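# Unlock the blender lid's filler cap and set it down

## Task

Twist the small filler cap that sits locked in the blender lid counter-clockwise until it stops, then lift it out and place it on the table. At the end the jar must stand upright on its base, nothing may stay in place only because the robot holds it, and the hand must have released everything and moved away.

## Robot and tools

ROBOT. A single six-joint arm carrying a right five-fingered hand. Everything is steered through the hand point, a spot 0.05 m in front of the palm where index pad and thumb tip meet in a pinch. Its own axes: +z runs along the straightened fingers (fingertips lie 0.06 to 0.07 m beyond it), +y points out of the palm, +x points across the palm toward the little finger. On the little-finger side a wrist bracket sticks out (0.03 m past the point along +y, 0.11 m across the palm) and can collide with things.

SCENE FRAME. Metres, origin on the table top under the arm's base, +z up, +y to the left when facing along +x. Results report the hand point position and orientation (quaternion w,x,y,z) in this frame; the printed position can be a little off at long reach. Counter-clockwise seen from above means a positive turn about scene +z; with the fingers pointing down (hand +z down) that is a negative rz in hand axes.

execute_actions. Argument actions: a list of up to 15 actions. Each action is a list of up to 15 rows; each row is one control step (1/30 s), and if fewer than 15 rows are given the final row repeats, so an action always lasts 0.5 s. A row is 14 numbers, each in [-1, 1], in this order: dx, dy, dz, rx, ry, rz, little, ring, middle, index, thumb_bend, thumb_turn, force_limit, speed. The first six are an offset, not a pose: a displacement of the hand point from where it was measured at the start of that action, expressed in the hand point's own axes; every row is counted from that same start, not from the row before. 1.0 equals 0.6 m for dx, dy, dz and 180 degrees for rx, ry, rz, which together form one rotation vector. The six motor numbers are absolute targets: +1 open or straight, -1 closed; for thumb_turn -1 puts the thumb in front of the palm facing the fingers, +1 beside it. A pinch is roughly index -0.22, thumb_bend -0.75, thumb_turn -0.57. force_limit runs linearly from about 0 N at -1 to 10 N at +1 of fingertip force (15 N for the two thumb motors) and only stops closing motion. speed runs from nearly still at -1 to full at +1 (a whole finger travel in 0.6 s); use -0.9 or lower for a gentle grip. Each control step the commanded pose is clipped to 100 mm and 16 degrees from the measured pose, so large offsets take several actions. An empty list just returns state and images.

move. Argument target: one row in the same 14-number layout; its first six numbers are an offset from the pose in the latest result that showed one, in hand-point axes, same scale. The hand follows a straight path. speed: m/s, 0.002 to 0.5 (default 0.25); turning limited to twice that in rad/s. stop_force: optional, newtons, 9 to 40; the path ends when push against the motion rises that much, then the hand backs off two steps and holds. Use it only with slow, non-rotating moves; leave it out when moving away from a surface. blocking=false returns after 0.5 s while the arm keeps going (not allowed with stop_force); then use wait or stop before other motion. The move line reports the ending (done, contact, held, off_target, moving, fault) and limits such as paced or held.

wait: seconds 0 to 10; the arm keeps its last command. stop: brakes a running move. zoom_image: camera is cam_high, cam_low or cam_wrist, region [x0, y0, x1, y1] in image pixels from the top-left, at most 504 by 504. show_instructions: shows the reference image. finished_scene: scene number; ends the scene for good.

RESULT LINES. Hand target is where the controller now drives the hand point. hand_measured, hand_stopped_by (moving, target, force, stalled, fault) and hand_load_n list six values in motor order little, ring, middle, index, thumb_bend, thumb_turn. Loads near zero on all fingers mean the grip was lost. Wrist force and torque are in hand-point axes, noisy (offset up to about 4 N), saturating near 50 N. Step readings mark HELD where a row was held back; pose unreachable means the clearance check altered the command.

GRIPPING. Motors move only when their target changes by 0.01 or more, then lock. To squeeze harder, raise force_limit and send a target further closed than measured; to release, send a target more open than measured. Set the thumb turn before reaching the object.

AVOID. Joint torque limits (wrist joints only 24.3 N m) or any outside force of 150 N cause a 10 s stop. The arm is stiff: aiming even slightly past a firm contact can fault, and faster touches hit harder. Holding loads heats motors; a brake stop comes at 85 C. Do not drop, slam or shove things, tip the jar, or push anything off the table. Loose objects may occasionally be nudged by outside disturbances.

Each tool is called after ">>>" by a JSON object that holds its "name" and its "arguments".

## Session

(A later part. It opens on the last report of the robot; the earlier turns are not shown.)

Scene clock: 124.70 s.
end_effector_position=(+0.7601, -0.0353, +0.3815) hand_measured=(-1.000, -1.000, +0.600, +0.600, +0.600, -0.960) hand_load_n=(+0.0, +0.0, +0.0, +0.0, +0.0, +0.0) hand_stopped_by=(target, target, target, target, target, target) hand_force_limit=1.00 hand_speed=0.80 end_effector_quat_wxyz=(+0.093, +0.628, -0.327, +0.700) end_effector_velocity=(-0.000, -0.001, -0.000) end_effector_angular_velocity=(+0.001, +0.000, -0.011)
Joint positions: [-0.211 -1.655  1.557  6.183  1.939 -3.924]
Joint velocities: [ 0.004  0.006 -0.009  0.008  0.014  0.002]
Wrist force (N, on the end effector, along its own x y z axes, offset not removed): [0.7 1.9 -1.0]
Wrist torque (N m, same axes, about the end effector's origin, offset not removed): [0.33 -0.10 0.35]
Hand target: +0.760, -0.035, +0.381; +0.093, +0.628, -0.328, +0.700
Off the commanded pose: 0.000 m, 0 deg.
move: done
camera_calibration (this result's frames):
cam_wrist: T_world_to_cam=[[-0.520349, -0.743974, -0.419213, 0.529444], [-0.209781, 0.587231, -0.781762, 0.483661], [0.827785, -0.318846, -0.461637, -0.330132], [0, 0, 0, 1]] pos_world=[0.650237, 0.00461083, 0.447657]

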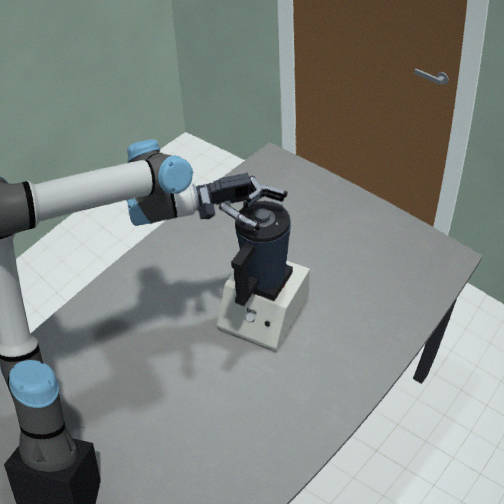

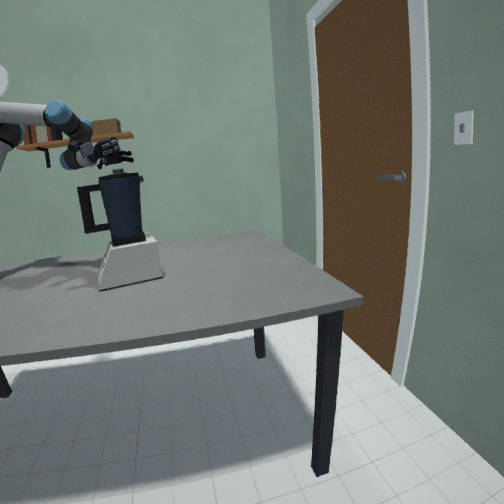

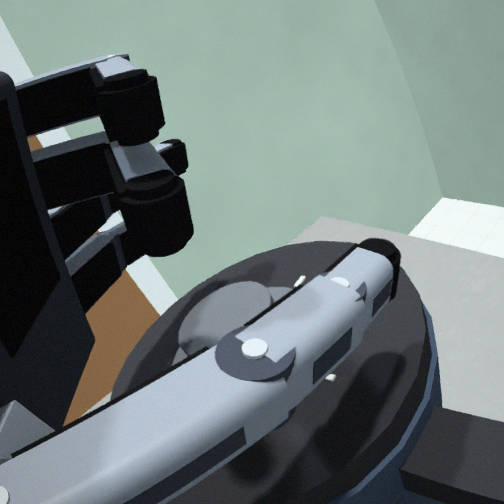

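Descend toward z≈0.350.

>>> {"name": "move", "arguments": {"target": [-0.0495,0.018,0,0,0,0,-1,-1,0.6,0.6,0.6,-0.96,1,0.8], "speed": 0.04, "stop_force": 12}}

Scene clock: 127.10 s.
end_effector_position=(+0.7600, -0.0353, +0.3554) hand_measured=(-1.000, -1.000, +0.600, +0.600, +0.598, -0.962) hand_load_n=(+0.0, +0.0, +0.0, +0.0, -2.5, -12.5) hand_stopped_by=(target, target, target, target, target, target) hand_force_limit=1.00 hand_speed=0.80 end_effector_quat_wxyz=(+0.093, +0.628, -0.327, +0.700) end_effector_velocity=(+0.001, +0.000, +0.002) end_effector_angular_velocity=(-0.001, -0.001, +0.001)
Joint positions: [-0.184 -1.63   1.591  6.122  1.965 -3.93 ]
Joint velocities: [-0.002 -0.002 -0.003  0.003 -0.003 -0.   ]
Wrist force (N, on the end effector, along its own x y z axes, offset not removed): [11.5 -3.6 -0.8]
Wrist torque (N m, same axes, about the end effector's origin, offset not removed): [0.16 -0.30 -0.05]
Hand target: +0.760, -0.035, +0.356; +0.093, +0.628, -0.327, +0.700
Off the commanded pose: 0.006 m, 0 deg.
move: contact
camera_calibration (this result's frames):
cam_wrist: T_world_to_cam=[[-0.520578, -0.74381, -0.419219, 0.518712], [-0.209849, 0.587397, -0.781619, 0.463257], [0.827624, -0.318921, -0.461874, -0.341849], [0, 0, 0, 1]] pos_world=[0.650167, 0.00468459, 0.421654]

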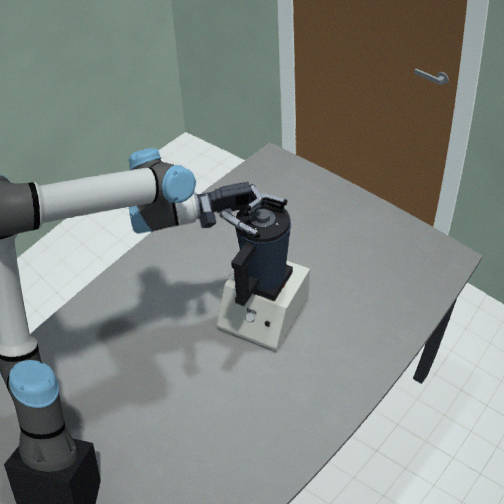

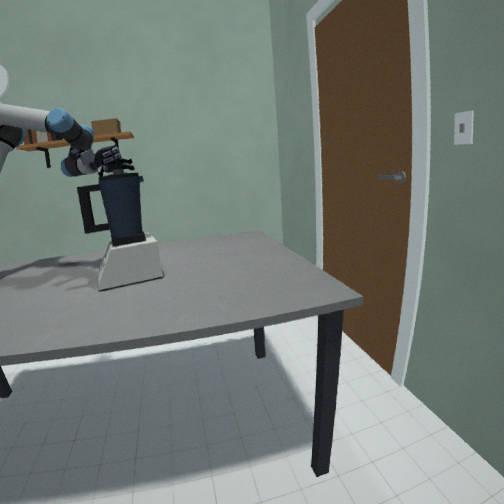

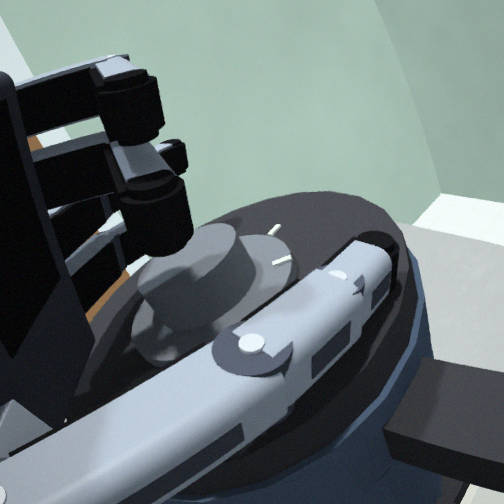

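>>> {"name": "execute_actions", "arguments": {"actions": [[[0.002,-0.0113,0.0067,0,0,0,-1,-1,0.6,0.6,0.6,-0.96,1,0.3]],[[0,0,0,0,0,0,-1,-1,0.6,-0.6,0.6,-0.96,1,0.3]],[[0,0,0,0,0,0,-1,-1,0.6,-0.6,-0.5,-0.96,1,0.3]],[[0,0,0,0,0,0,-1,-1,0.6,-0.6,-0.5,-0.96,1,0.3]],[[0,0,0,0,0,0,-1,-1,0.6,-0.6,-0.5,-0.96,1,0.3]],[[0,0,0,0,0,0,-1,-1,0.6,-0.6,-0.5,-0.96,1,0.3]],[[0,0,0,0,0,0,-1,-1,0.6,-0.9,-0.9,-0.96,1,0.3]],[[0,0,0,0,0,0,-1,-1,0.6,-0.9,-0.9,-0.96,1,0.3]]]}}

>>> {"name": "move", "arguments": {"target": [0,0,0,0.1044,-0.038,0,-1,-1,0.6,-0.9,-0.9,-0.96,1,0.3], "speed": 0.08}}

Scene clock: 137.17 s.
end_effector_position=(+0.7668, -0.0328, +0.3590) hand_measured=(-1.000, -1.000, +0.600, -0.006, -0.372, -0.960) hand_load_n=(+0.0, +0.0, +0.0, +14.5, +15.0, +0.5) hand_stopped_by=(target, target, target, force, force, target) hand_force_limit=1.00 hand_speed=0.30 end_effector_quat_wxyz=(+0.093, +0.628, -0.327, +0.700) end_effector_velocity=(-0.000, -0.001, -0.000) end_effector_angular_velocity=(-0.001, +0.001, -0.001)
Joint positions: [-0.179 -1.619  1.563  6.137  1.971 -3.931]
Joint velocities: [-0.     0.001 -0.     0.     0.001 -0.001]
Wrist force (N, on the end effector, along its own x y z axes, offset not removed): [14.7 1.7 8.6]
Wrist torque (N m, same axes, about the end effector's origin, offset not removed): [0.76 0.25 0.40]
Hand target: +0.767, -0.033, +0.359; +0.093, +0.628, -0.327, +0.700
Off the commanded pose: 0.000 m, 0 deg.
Step readings (end_effector_position; steps 1 to 15: 1st action; 16 to 30: 2nd action; 31 to 45: 3rd action; 46 to 60: 4th action; 61 to 75: 5th action; 76 to 90: 6th action; 91 to 105: 7th action; 106 to 120: 8th action):
0: (+0.7601, -0.0353, +0.3557)
1: (+0.7601, -0.0352, +0.3558)
2: (+0.7611, -0.0349, +0.3561)
4: (+0.7638, -0.0339, +0.3575)
8: (+0.7660, -0.0330, +0.3586)
15: (+0.7667, -0.0328, +0.3589)
16: (+0.7667, -0.0327, +0.3589)
17: (+0.7667, -0.0327, +0.3589)
19: (+0.7667, -0.0327, +0.3589)
23: (+0.7667, -0.0327, +0.3589)
30: (+0.7668, -0.0327, +0.3590)
31: (+0.7668, -0.0327, +0.3591)
32: (+0.7668, -0.0327, +0.3591)
34: (+0.7668, -0.0327, +0.3591)
38: (+0.7668, -0.0327, +0.3591)
45: (+0.7668, -0.0327, +0.3591)
46: (+0.7668, -0.0327, +0.3591)
47: (+0.7668, -0.0327, +0.3591)
49: (+0.7668, -0.0327, +0.3591)
53: (+0.7668, -0.0327, +0.3590)
60: (+0.7668, -0.0328, +0.3590)
61: (+0.7668, -0.0328, +0.3590)
62: (+0.7668, -0.0328, +0.3590)
64: (+0.7668, -0.0328, +0.3590)
68: (+0.7668, -0.0328, +0.3590)
75: (+0.7668, -0.0328, +0.3590)
76: (+0.7668, -0.0328, +0.3590)
77: (+0.7668, -0.0328, +0.3590)
79: (+0.7668, -0.0328, +0.3590)
83: (+0.7668, -0.0328, +0.3590)
90: (+0.7668, -0.0328, +0.3590)
91: (+0.7668, -0.0328, +0.3590)
92: (+0.7668, -0.0328, +0.3590)
94: (+0.7668, -0.0328, +0.3590)
98: (+0.7668, -0.0328, +0.3590)
105: (+0.7668, -0.0328, +0.3590)
106: (+0.7668, -0.0328, +0.3590)
107: (+0.7668, -0.0328, +0.3590)
109: (+0.7668, -0.0328, +0.3590)
113: (+0.7668, -0.0328, +0.3590)
120: end_effector_position above
camera_calibration (this result's frames):
cam_wrist: T_world_to_cam=[[-0.520464, -0.74386, -0.419272, 0.525532], [-0.209563, 0.587277, -0.781786, 0.465817], [0.827768, -0.319028, -0.461542, -0.345219], [0, 0, 0, 1]] pos_world=[0.656901, 0.00722476, 0.425177]

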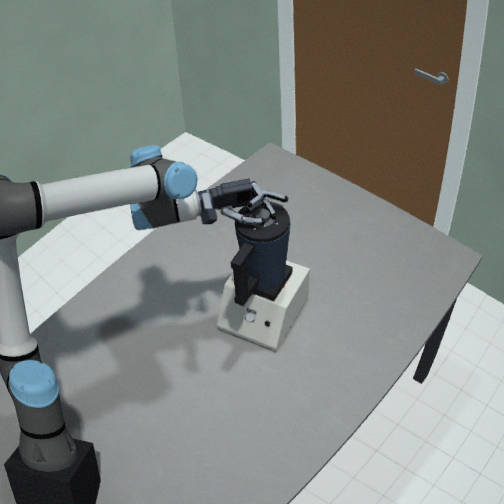

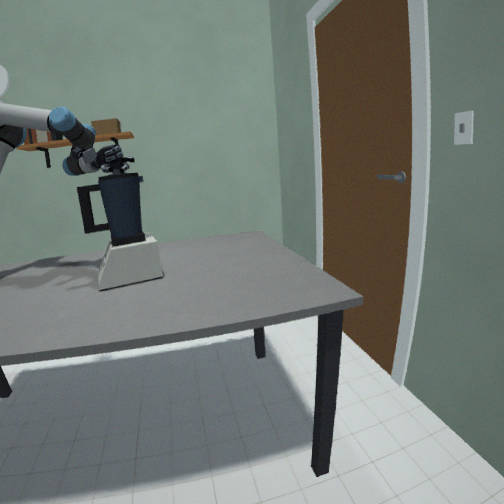

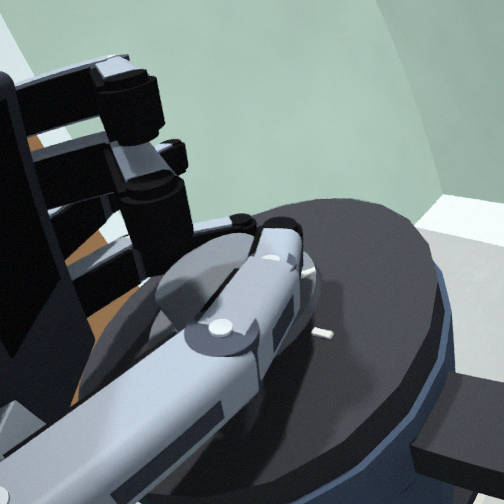

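Scene clock: 139.67 s.
end_effector_position=(+0.7667, -0.0326, +0.3590) hand_measured=(-1.000, -1.000, +0.600, -0.008, -0.380, -0.960) hand_load_n=(+0.0, +0.0, +0.0, +7.5, +0.0, +0.0) hand_stopped_by=(target, target, target, force, force, target) hand_force_limit=1.00 hand_speed=0.30 end_effector_quat_wxyz=(-0.030, +0.675, -0.214, +0.706) end_effector_velocity=(+0.000, +0.000, +0.000) end_effector_angular_velocity=(-0.000, -0.001, +0.013)
Joint positions: [-0.383 -1.756  1.802  5.89   1.46  -3.897]
Joint velocities: [-0.008 -0.003  0.006 -0.01  -0.019  0.004]
Wrist force (N, on the end effector, along its own x y z axes, offset not removed): [38.1 1.0 16.0]
Wrist torque (N m, same axes, about the end effector's origin, offset not removed): [0.46 0.33 0.55]
Hand target: +0.767, -0.033, +0.359; -0.030, +0.675, -0.213, +0.706
Off the commanded pose: 0.000 m, 0 deg.
move: done
camera_calibration (this result's frames):
cam_wrist: T_world_to_cam=[[-0.235477, -0.876711, -0.419438, 0.302792], [-0.396953, 0.480694, -0.781896, 0.60593], [0.887118, -0.0176211, -0.461206, -0.38089], [0, 0, 0, 1]] pos_world=[0.649721, -0.0325178, 0.425108]

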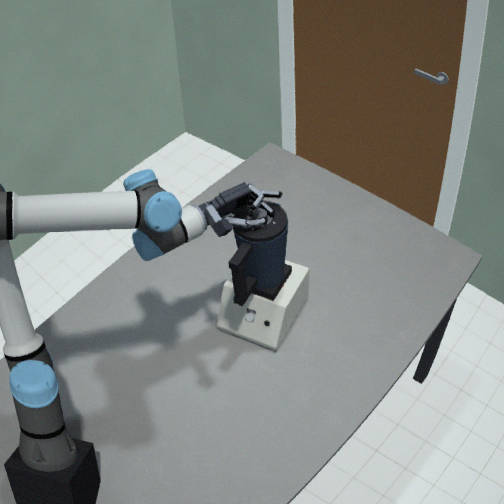

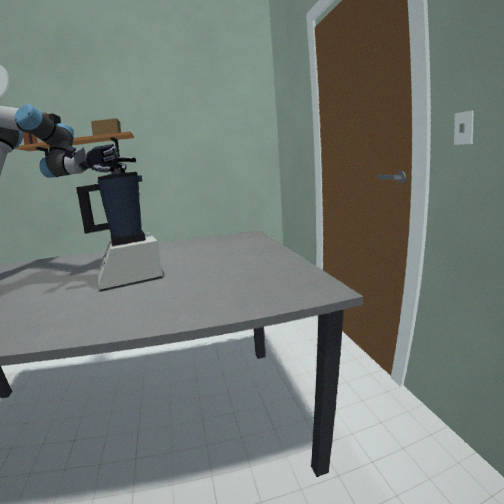

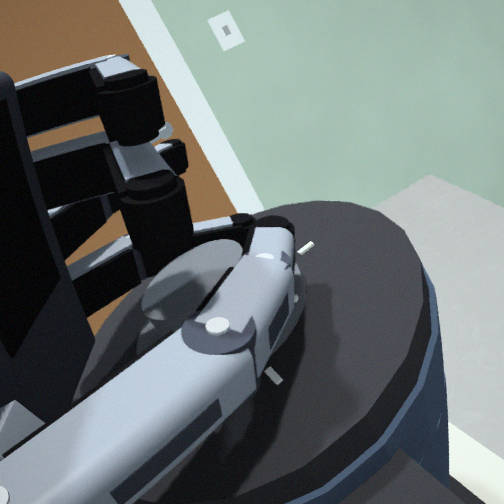

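>>> {"name": "move", "arguments": {"target": [0.06,-0.022,0,0,0,0,-1,-1,0.6,0.6,0.6,-0.96,1,0.8], "speed": 0.1}}

>>> {"name": "move", "arguments": {"target": [0,0,0,-0.1044,0.038,0,-1,-1,0.6,0.6,0.6,-0.96,1,0.8], "speed": 0.2}}

Scene clock: 143.10 s.
end_effector_position=(+0.7667, -0.0326, +0.3971) hand_measured=(-1.000, -1.000, +0.600, +0.600, +0.600, -0.960) hand_load_n=(+0.0, +0.0, +0.0, +0.0, +0.0, +0.0) hand_stopped_by=(target, target, target, target, target, target) hand_force_limit=1.00 hand_speed=0.80 end_effector_quat_wxyz=(-0.030, +0.675, -0.214, +0.706) end_effector_velocity=(+0.000, +0.000, +0.002) end_effector_angular_velocity=(-0.000, -0.000, +0.001)
Joint positions: [-0.434 -1.795  1.749  5.98   1.412 -3.88 ]
Joint velocities: [-0.003 -0.002 -0.003  0.005 -0.003  0.001]
Wrist force (N, on the end effector, along its own x y z axes, offset not removed): [-0.5 2.2 -0.2]
Wrist torque (N m, same axes, about the end effector's origin, offset not removed): [0.39 0.05 0.27]
Hand target: +0.767, -0.033, +0.397; -0.030, +0.675, -0.214, +0.706
Off the commanded pose: 0.000 m, 0 deg.
move: done
camera_calibration (this result's frames):
cam_wrist: T_world_to_cam=[[-0.235494, -0.876735, -0.419378, 0.31883], [-0.396969, 0.480649, -0.781916, 0.635792], [0.887107, -0.0176563, -0.461226, -0.36334], [0, 0, 0, 1]] pos_world=[0.649793, -0.0324788, 0.463264]

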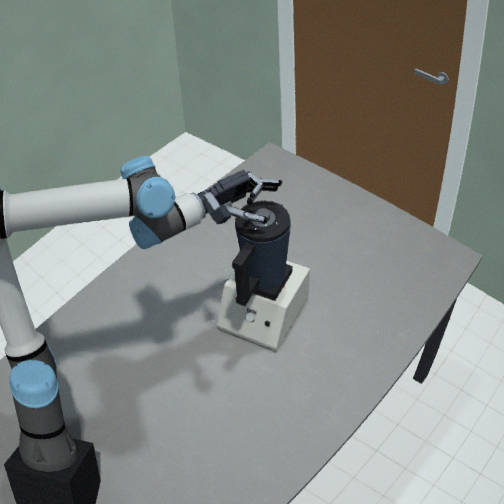

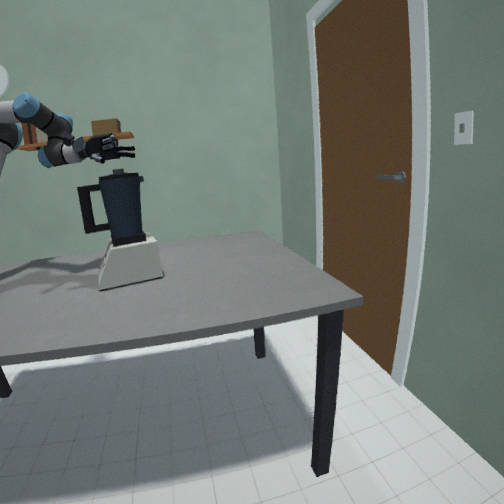

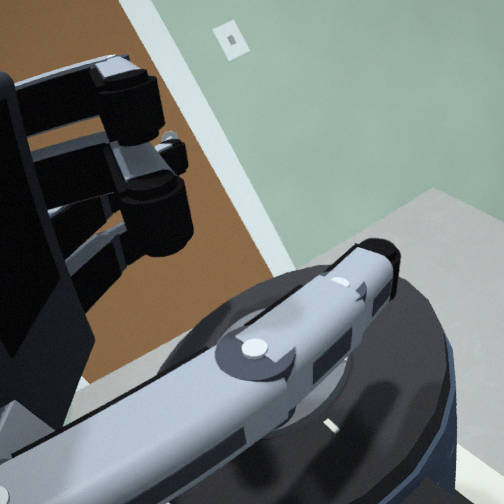

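Scene clock: 144.43 s.
end_effector_position=(+0.7668, -0.0327, +0.3972) hand_measured=(-1.000, -1.000, +0.600, +0.600, +0.600, -0.960) hand_load_n=(+0.0, +0.0, +0.0, +0.0, +0.0, +0.0) hand_stopped_by=(target, target, target, target, target, target) hand_force_limit=1.00 hand_speed=0.80 end_effector_quat_wxyz=(+0.093, +0.628, -0.327, +0.700) end_effector_velocity=(+0.000, -0.000, -0.000) end_effector_angular_velocity=(+0.000, +0.001, -0.011)
Joint positions: [-0.218 -1.652  1.511  6.227  1.933 -3.923]
Joint velocities: [ 0.005  0.006 -0.01   0.009  0.014  0.001]
Wrist force (N, on the end effector, along its own x y z axes, offset not removed): [1.8 4.1 -1.3]
Wrist torque (N m, same axes, about the end effector's origin, offset not removed): [0.72 -0.19 0.39]
Hand target: +0.767, -0.033, +0.397; +0.094, +0.628, -0.328, +0.700
Off the commanded pose: 0.000 m, 0 deg.
move: done
camera_calibration (this result's frames):
cam_wrist: T_world_to_cam=[[-0.520595, -0.743838, -0.419149, 0.541649], [-0.209451, 0.58718, -0.781889, 0.495584], [0.827714, -0.319256, -0.461481, -0.327602], [0, 0, 0, 1]] pos_world=[0.656941, 0.00731381, 0.463341]

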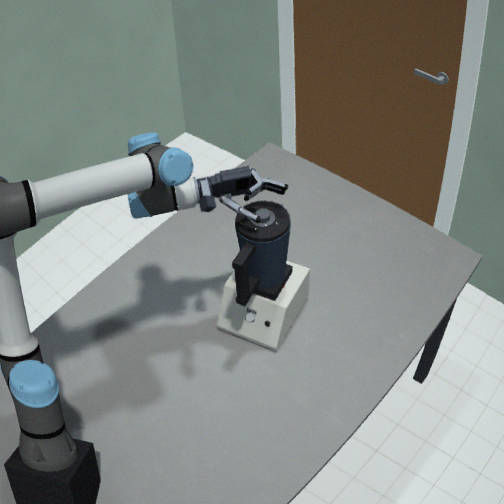

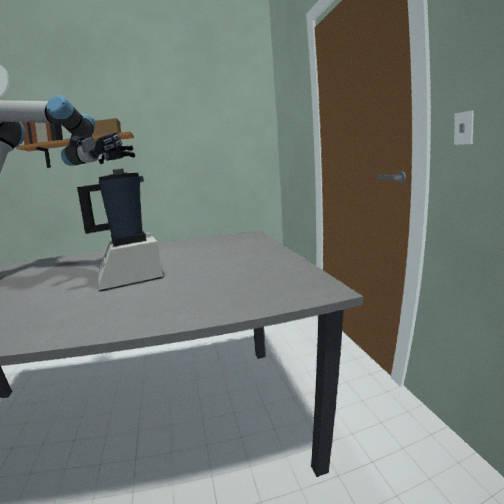

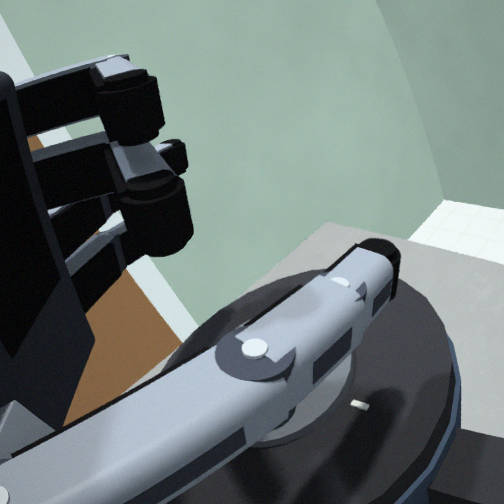

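>>> {"name": "zoom_image", "arguments": {"camera": "cam_high", "region": [200, 160, 330, 260]}}

Region (200, 160, 330, 260) of cam_high's 504x504 image, scaled by 3.877, with more detail than that image has; it fills the top 388 rows of this view, and the rest is white.

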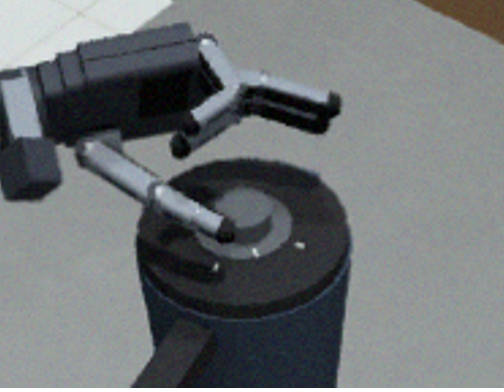

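>>> {"name": "move", "arguments": {"target": [-0.064,0.009,-0.0096,0,0,0,-1,-1,0.6,0.6,0.6,-0.96,1,0.8], "speed": 0.05, "stop_force": 12}}

>>> {"name": "execute_actions", "arguments": {"actions": [[[0,0,0,0,0,0,-1,-1,0.6,-0.6,0.6,-0.96,1,0.3]],[[0,0,0,0,0,0,-1,-1,0.6,-0.6,-0.5,-0.96,1,0.3]],[[0,0,0,0,0,0,-1,-1,0.6,-0.6,-0.5,-0.96,1,0.3]],[[0,0,0,0,0,0,-1,-1,0.6,-0.6,-0.5,-0.96,1,0.3]],[[0,0,0,0,0,0,-1,-1,0.6,-0.6,-0.5,-0.96,1,0.3]],[[0,0,0,0,0,0,-1,-1,0.6,-0.9,-0.9,-0.96,1,0.3]],[[0,0,0,0,0,0,-1,-1,0.6,-0.9,-0.9,-0.96,1,0.3]]]}}

>>> {"name": "move", "arguments": {"target": [0.0015,0.004,0.003,0.1044,-0.038,0,-1,-1,0.6,-0.9,-0.9,-0.96,1,0.3], "speed": 0.08}}

Scene clock: 158.83 s.
end_effector_position=(+0.7667, -0.0228, +0.3594) hand_measured=(-1.000, -1.000, +0.600, +0.600, +0.600, -0.960) hand_load_n=(+0.0, +0.0, +0.0, +0.0, +0.0, +0.0) hand_stopped_by=(target, target, target, target, target, target) hand_force_limit=1.00 hand_speed=0.80 end_effector_quat_wxyz=(+0.093, +0.628, -0.327, +0.700) end_effector_velocity=(+0.000, +0.000, -0.001) end_effector_angular_velocity=(-0.000, -0.001, +0.000)
Joint positions: [-0.156 -1.619  1.555  6.143  1.993 -3.936]
Joint velocities: [ 0.002  0.002  0.001 -0.004  0.003 -0.001]
Wrist force (N, on the end effector, along its own x y z axes, offset not removed): [-0.9 2.5 0.3]
Wrist torque (N m, same axes, about the end effector's origin, offset not removed): [0.34 0.02 0.26]
Hand target: +0.767, -0.023, +0.359; +0.093, +0.628, -0.327, +0.700
Off the commanded pose: 0.000 m, 0 deg.
move: done
camera_calibration (this result's frames):
cam_wrist: T_world_to_cam=[[-0.520596, -0.743796, -0.419222, 0.533176], [-0.209425, 0.587247, -0.781845, 0.46018], [0.827721, -0.31923, -0.461488, -0.341769], [0, 0, 0, 1]] pos_world=[0.656831, 0.0172321, 0.425587]

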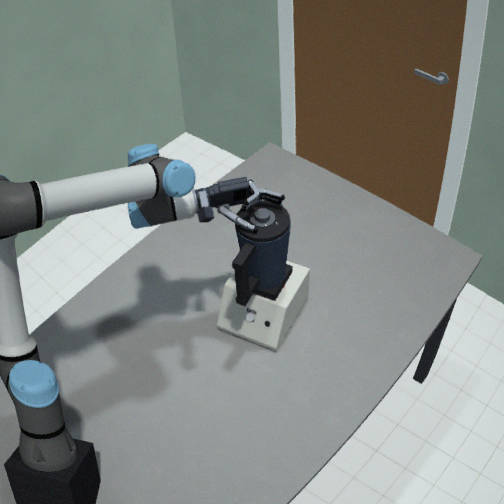

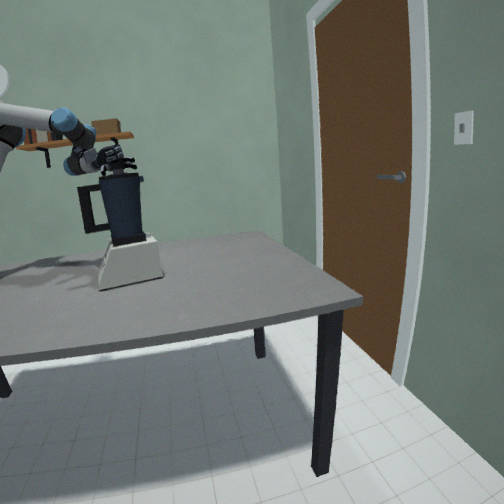

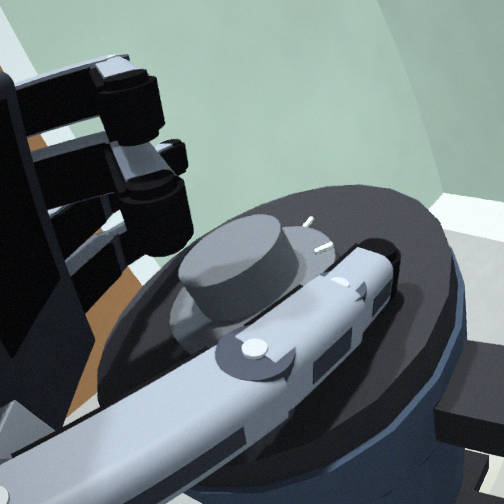

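Scene clock: 162.33 s.
end_effector_position=(+0.7667, -0.0228, +0.3594) hand_measured=(-1.000, -1.000, +0.600, +0.040, -0.194, -0.960) hand_load_n=(+0.0, +0.0, +0.0, +17.5, +15.0, +1.5) hand_stopped_by=(target, target, target, force, force, target) hand_force_limit=1.00 hand_speed=0.30 end_effector_quat_wxyz=(+0.093, +0.628, -0.327, +0.700) end_effector_velocity=(+0.000, +0.000, +0.000) end_effector_angular_velocity=(-0.000, -0.001, +0.000)
Joint positions: [-0.156 -1.619  1.555  6.143  1.993 -3.936]
Joint velocities: [ 0.     0.    -0.001  0.     0.    -0.   ]
Wrist force (N, on the end effector, along its own x y z axes, offset not removed): [6.3 0.9 3.7]
Wrist torque (N m, same axes, about the end effector's origin, offset not removed): [0.58 0.38 0.27]
Hand target: +0.767, -0.023, +0.359; +0.093, +0.628, -0.327, +0.700
Off the commanded pose: 0.000 m, 0 deg.
Step readings (end_effector_position; steps 1 to 15: 1st action; 16 to 30: 2nd action; 31 to 45: 3rd action; 46 to 60: 4th action; 61 to 75: 5th action; 76 to 90: 6th action; 91 to 105: 7th action):
0: (+0.7667, -0.0228, +0.3594)
1: (+0.7667, -0.0228, +0.3594)
2: (+0.7667, -0.0228, +0.3594)
4: (+0.7667, -0.0228, +0.3594)
8: (+0.7667, -0.0228, +0.3594)
15: (+0.7667, -0.0228, +0.3595)
16: (+0.7667, -0.0228, +0.3595)
17: (+0.7667, -0.0228, +0.3595)
19: (+0.7667, -0.0228, +0.3595)
23: (+0.7667, -0.0228, +0.3595)
30: (+0.7667, -0.0228, +0.3595)
31: (+0.7667, -0.0228, +0.3595)
32: (+0.7667, -0.0228, +0.3595)
34: (+0.7667, -0.0228, +0.3594)
38: (+0.7667, -0.0228, +0.3594)
45: (+0.7667, -0.0228, +0.3594)
46: (+0.7667, -0.0228, +0.3594)
47: (+0.7667, -0.0228, +0.3594)
49: (+0.7667, -0.0228, +0.3594)
53: (+0.7667, -0.0228, +0.3594)
60: (+0.7667, -0.0228, +0.3594)
61: (+0.7667, -0.0228, +0.3594)
62: (+0.7667, -0.0228, +0.3594)
64: (+0.7667, -0.0228, +0.3594)
68: (+0.7667, -0.0228, +0.3594)
75: (+0.7667, -0.0228, +0.3594)
76: (+0.7667, -0.0228, +0.3594)
77: (+0.7667, -0.0228, +0.3594)
79: (+0.7667, -0.0228, +0.3594)
83: (+0.7667, -0.0228, +0.3594)
90: (+0.7667, -0.0228, +0.3594)
91: (+0.7667, -0.0228, +0.3594)
92: (+0.7667, -0.0228, +0.3594)
94: (+0.7667, -0.0228, +0.3594)
98: (+0.7667, -0.0228, +0.3594)
105: end_effector_position above
camera_calibration (this result's frames):
cam_wrist: T_world_to_cam=[[-0.520496, -0.743849, -0.419253, 0.53314], [-0.209326, 0.587183, -0.78192, 0.460131], [0.827808, -0.319225, -0.461333, -0.341901], [0, 0, 0, 1]] pos_world=[0.656843, 0.0172507, 0.425576]

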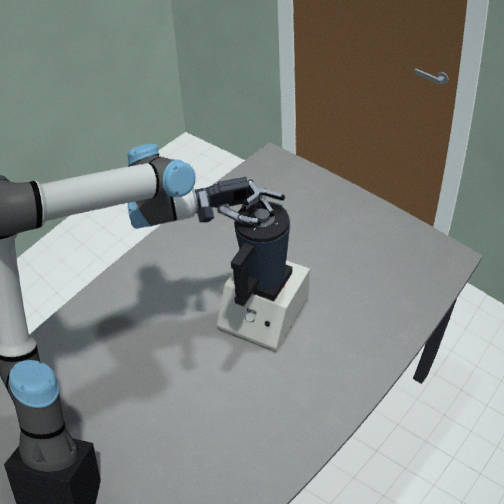

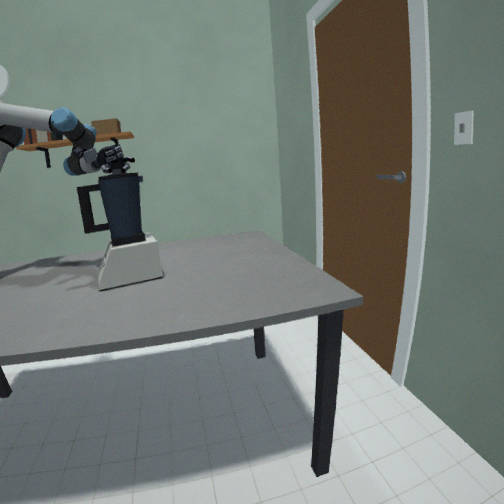

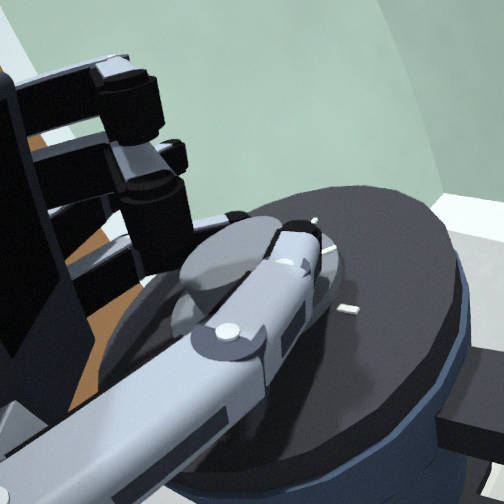

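Scene clock: 164.83 s.
end_effector_position=(+0.7666, -0.0258, +0.3594) hand_measured=(-1.000, -1.000, +0.600, +0.040, -0.194, -0.960) hand_load_n=(+0.0, +0.0, +0.0, +10.0, +6.5, -1.5) hand_stopped_by=(target, target, target, force, force, target) hand_force_limit=1.00 hand_speed=0.30 end_effector_quat_wxyz=(-0.029, +0.675, -0.214, +0.706) end_effector_velocity=(+0.000, +0.000, +0.000) end_effector_angular_velocity=(-0.000, -0.001, +0.013)
Joint positions: [-0.367 -1.759  1.798  5.897  1.475 -3.903]
Joint velocities: [-0.009 -0.004  0.006 -0.009 -0.02   0.003]
Wrist force (N, on the end effector, along its own x y z axes, offset not removed): [10.7 2.2 6.1]
Wrist torque (N m, same axes, about the end effector's origin, offset not removed): [0.52 0.24 0.38]
Hand target: +0.767, -0.026, +0.359; -0.030, +0.675, -0.213, +0.706
Off the commanded pose: 0.000 m, 0 deg.
move: done
camera_calibration (this result's frames):
cam_wrist: T_world_to_cam=[[-0.235547, -0.87674, -0.419338, 0.309003], [-0.396738, 0.480634, -0.782043, 0.602828], [0.887196, -0.0178405, -0.461048, -0.380633], [0, 0, 0, 1]] pos_world=[0.649645, -0.0256144, 0.425524]

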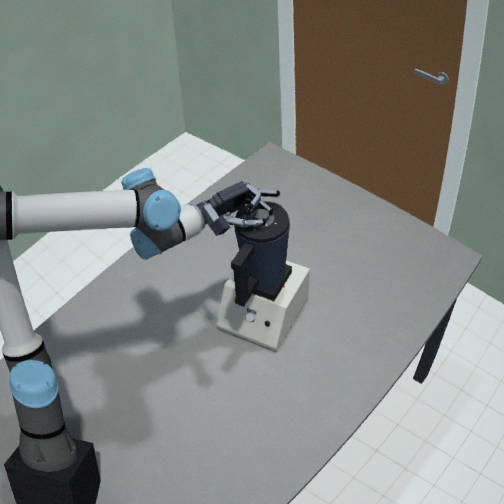

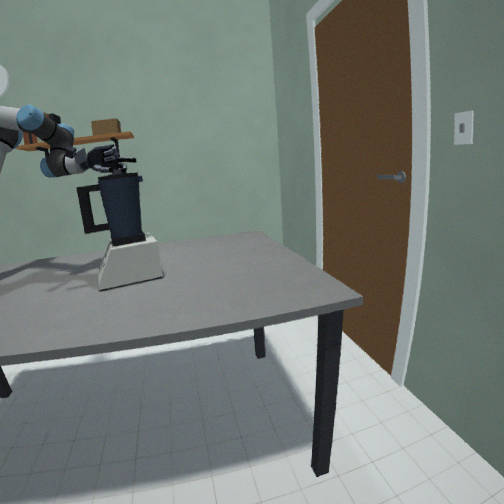

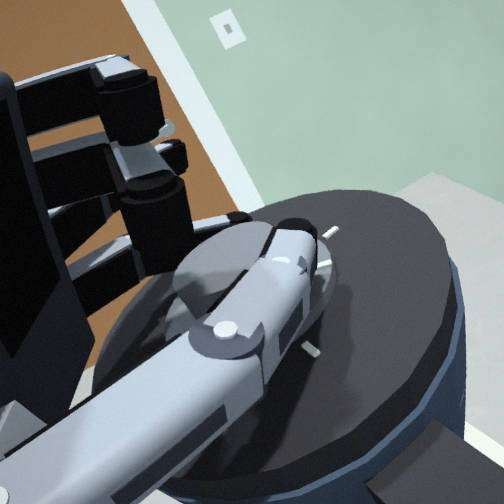

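>>> {"name": "move", "arguments": {"target": [0.0008,0.002,0.0015,0.0522,-0.019,0,-1,-1,0.6,-0.9,-0.9,-0.96,1,0.3], "speed": 0.06}}

Scene clock: 169.13 s.
end_effector_position=(+0.7671, -0.0272, +0.3594) hand_measured=(-1.000, -1.000, +0.600, +0.038, -0.198, -0.960) hand_load_n=(+0.0, +0.0, +0.0, +6.5, +3.0, -0.5) hand_stopped_by=(target, target, target, force, force, target) hand_force_limit=1.00 hand_speed=0.30 end_effector_quat_wxyz=(-0.091, +0.691, -0.154, +0.701) end_effector_velocity=(-0.000, +0.000, -0.000) end_effector_angular_velocity=(+0.001, +0.000, +0.009)
Joint positions: [-0.484 -1.791  1.881  5.753  1.214 -3.838]
Joint velocities: [-0.006 -0.001  0.004 -0.009 -0.013  0.005]
Wrist force (N, on the end effector, along its own x y z axes, offset not removed): [13.5 1.9 7.2]
Wrist torque (N m, same axes, about the end effector's origin, offset not removed): [0.64 0.15 0.40]
Hand target: +0.767, -0.027, +0.359; -0.091, +0.691, -0.154, +0.701
Off the commanded pose: 0.000 m, 0 deg.
move: done
camera_calibration (this result's frames):
cam_wrist: T_world_to_cam=[[-0.0805215, -0.904258, -0.419325, 0.188174], [-0.473816, 0.404845, -0.782048, 0.660749], [0.876935, 0.135711, -0.461051, -0.369026], [0, 0, 0, 1]] pos_world=[0.651838, -0.0472627, 0.425504]

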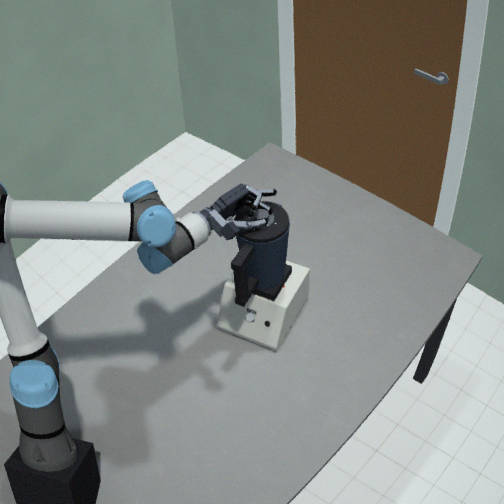

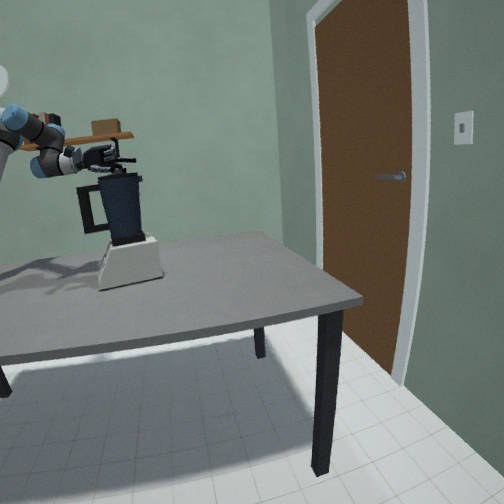

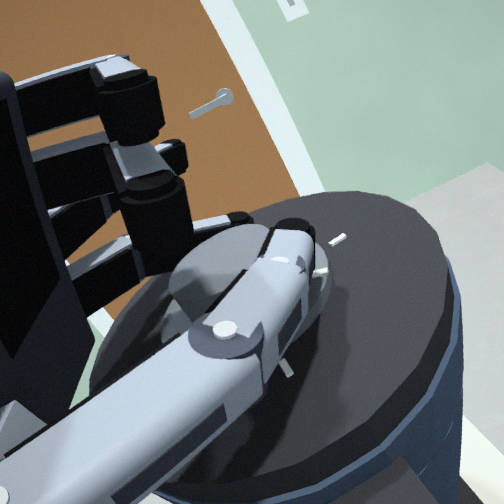

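>>> {"name": "move", "arguments": {"target": [0.03,-0.011,0,0,0,0,-1,-1,0.6,-1,-0.9,-0.96,1,0.3], "speed": 0.04}}

Scene clock: 171.27 s.
end_effector_position=(+0.7671, -0.0272, +0.3784) hand_measured=(-1.000, -1.000, +0.600, +0.016, -0.202, -0.960) hand_load_n=(+0.0, +0.0, +0.0, +0.0, +0.0, +0.0) hand_stopped_by=(target, target, target, force, force, target) hand_force_limit=1.00 hand_speed=0.30 end_effector_quat_wxyz=(-0.091, +0.691, -0.154, +0.701) end_effector_velocity=(-0.000, -0.000, +0.002) end_effector_angular_velocity=(+0.000, +0.000, -0.001)
Joint positions: [-0.51  -1.813  1.856  5.795  1.19  -3.826]
Joint velocities: [-0.003 -0.002 -0.003  0.005 -0.002  0.001]
Wrist force (N, on the end effector, along its own x y z axes, offset not removed): [-1.1 3.8 -0.4]
Wrist torque (N m, same axes, about the end effector's origin, offset not removed): [0.59 0.19 0.36]
Hand target: +0.767, -0.027, +0.379; -0.091, +0.691, -0.154, +0.701
Off the commanded pose: 0.000 m, 0 deg.
move: done
camera_calibration (this result's frames):
cam_wrist: T_world_to_cam=[[-0.080531, -0.904271, -0.419296, 0.196148], [-0.473823, 0.404824, -0.782055, 0.675599], [0.87693, 0.135693, -0.461065, -0.360295], [0, 0, 0, 1]] pos_world=[0.651864, -0.0472385, 0.444479]

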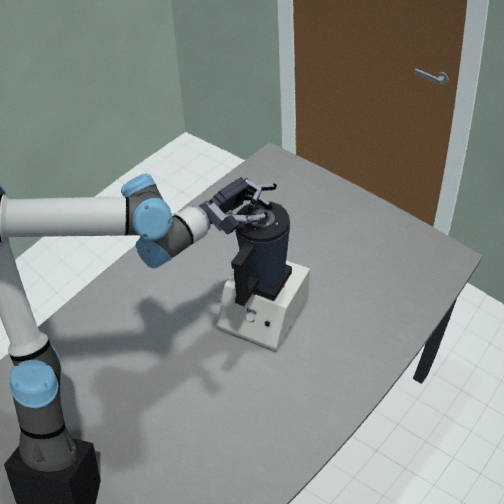

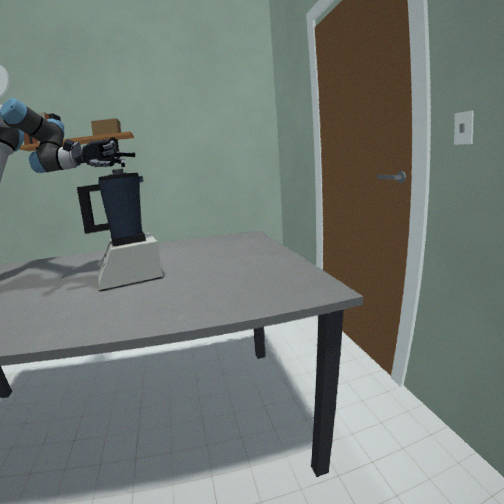

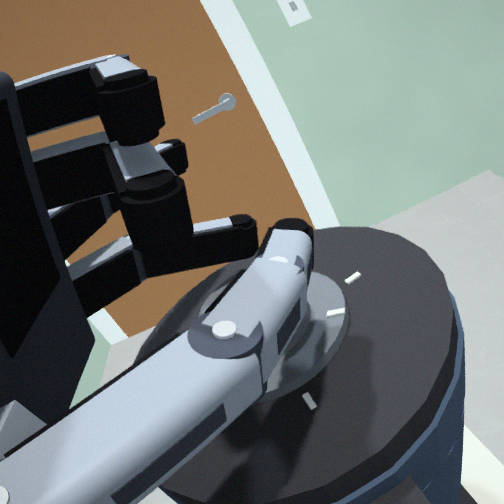

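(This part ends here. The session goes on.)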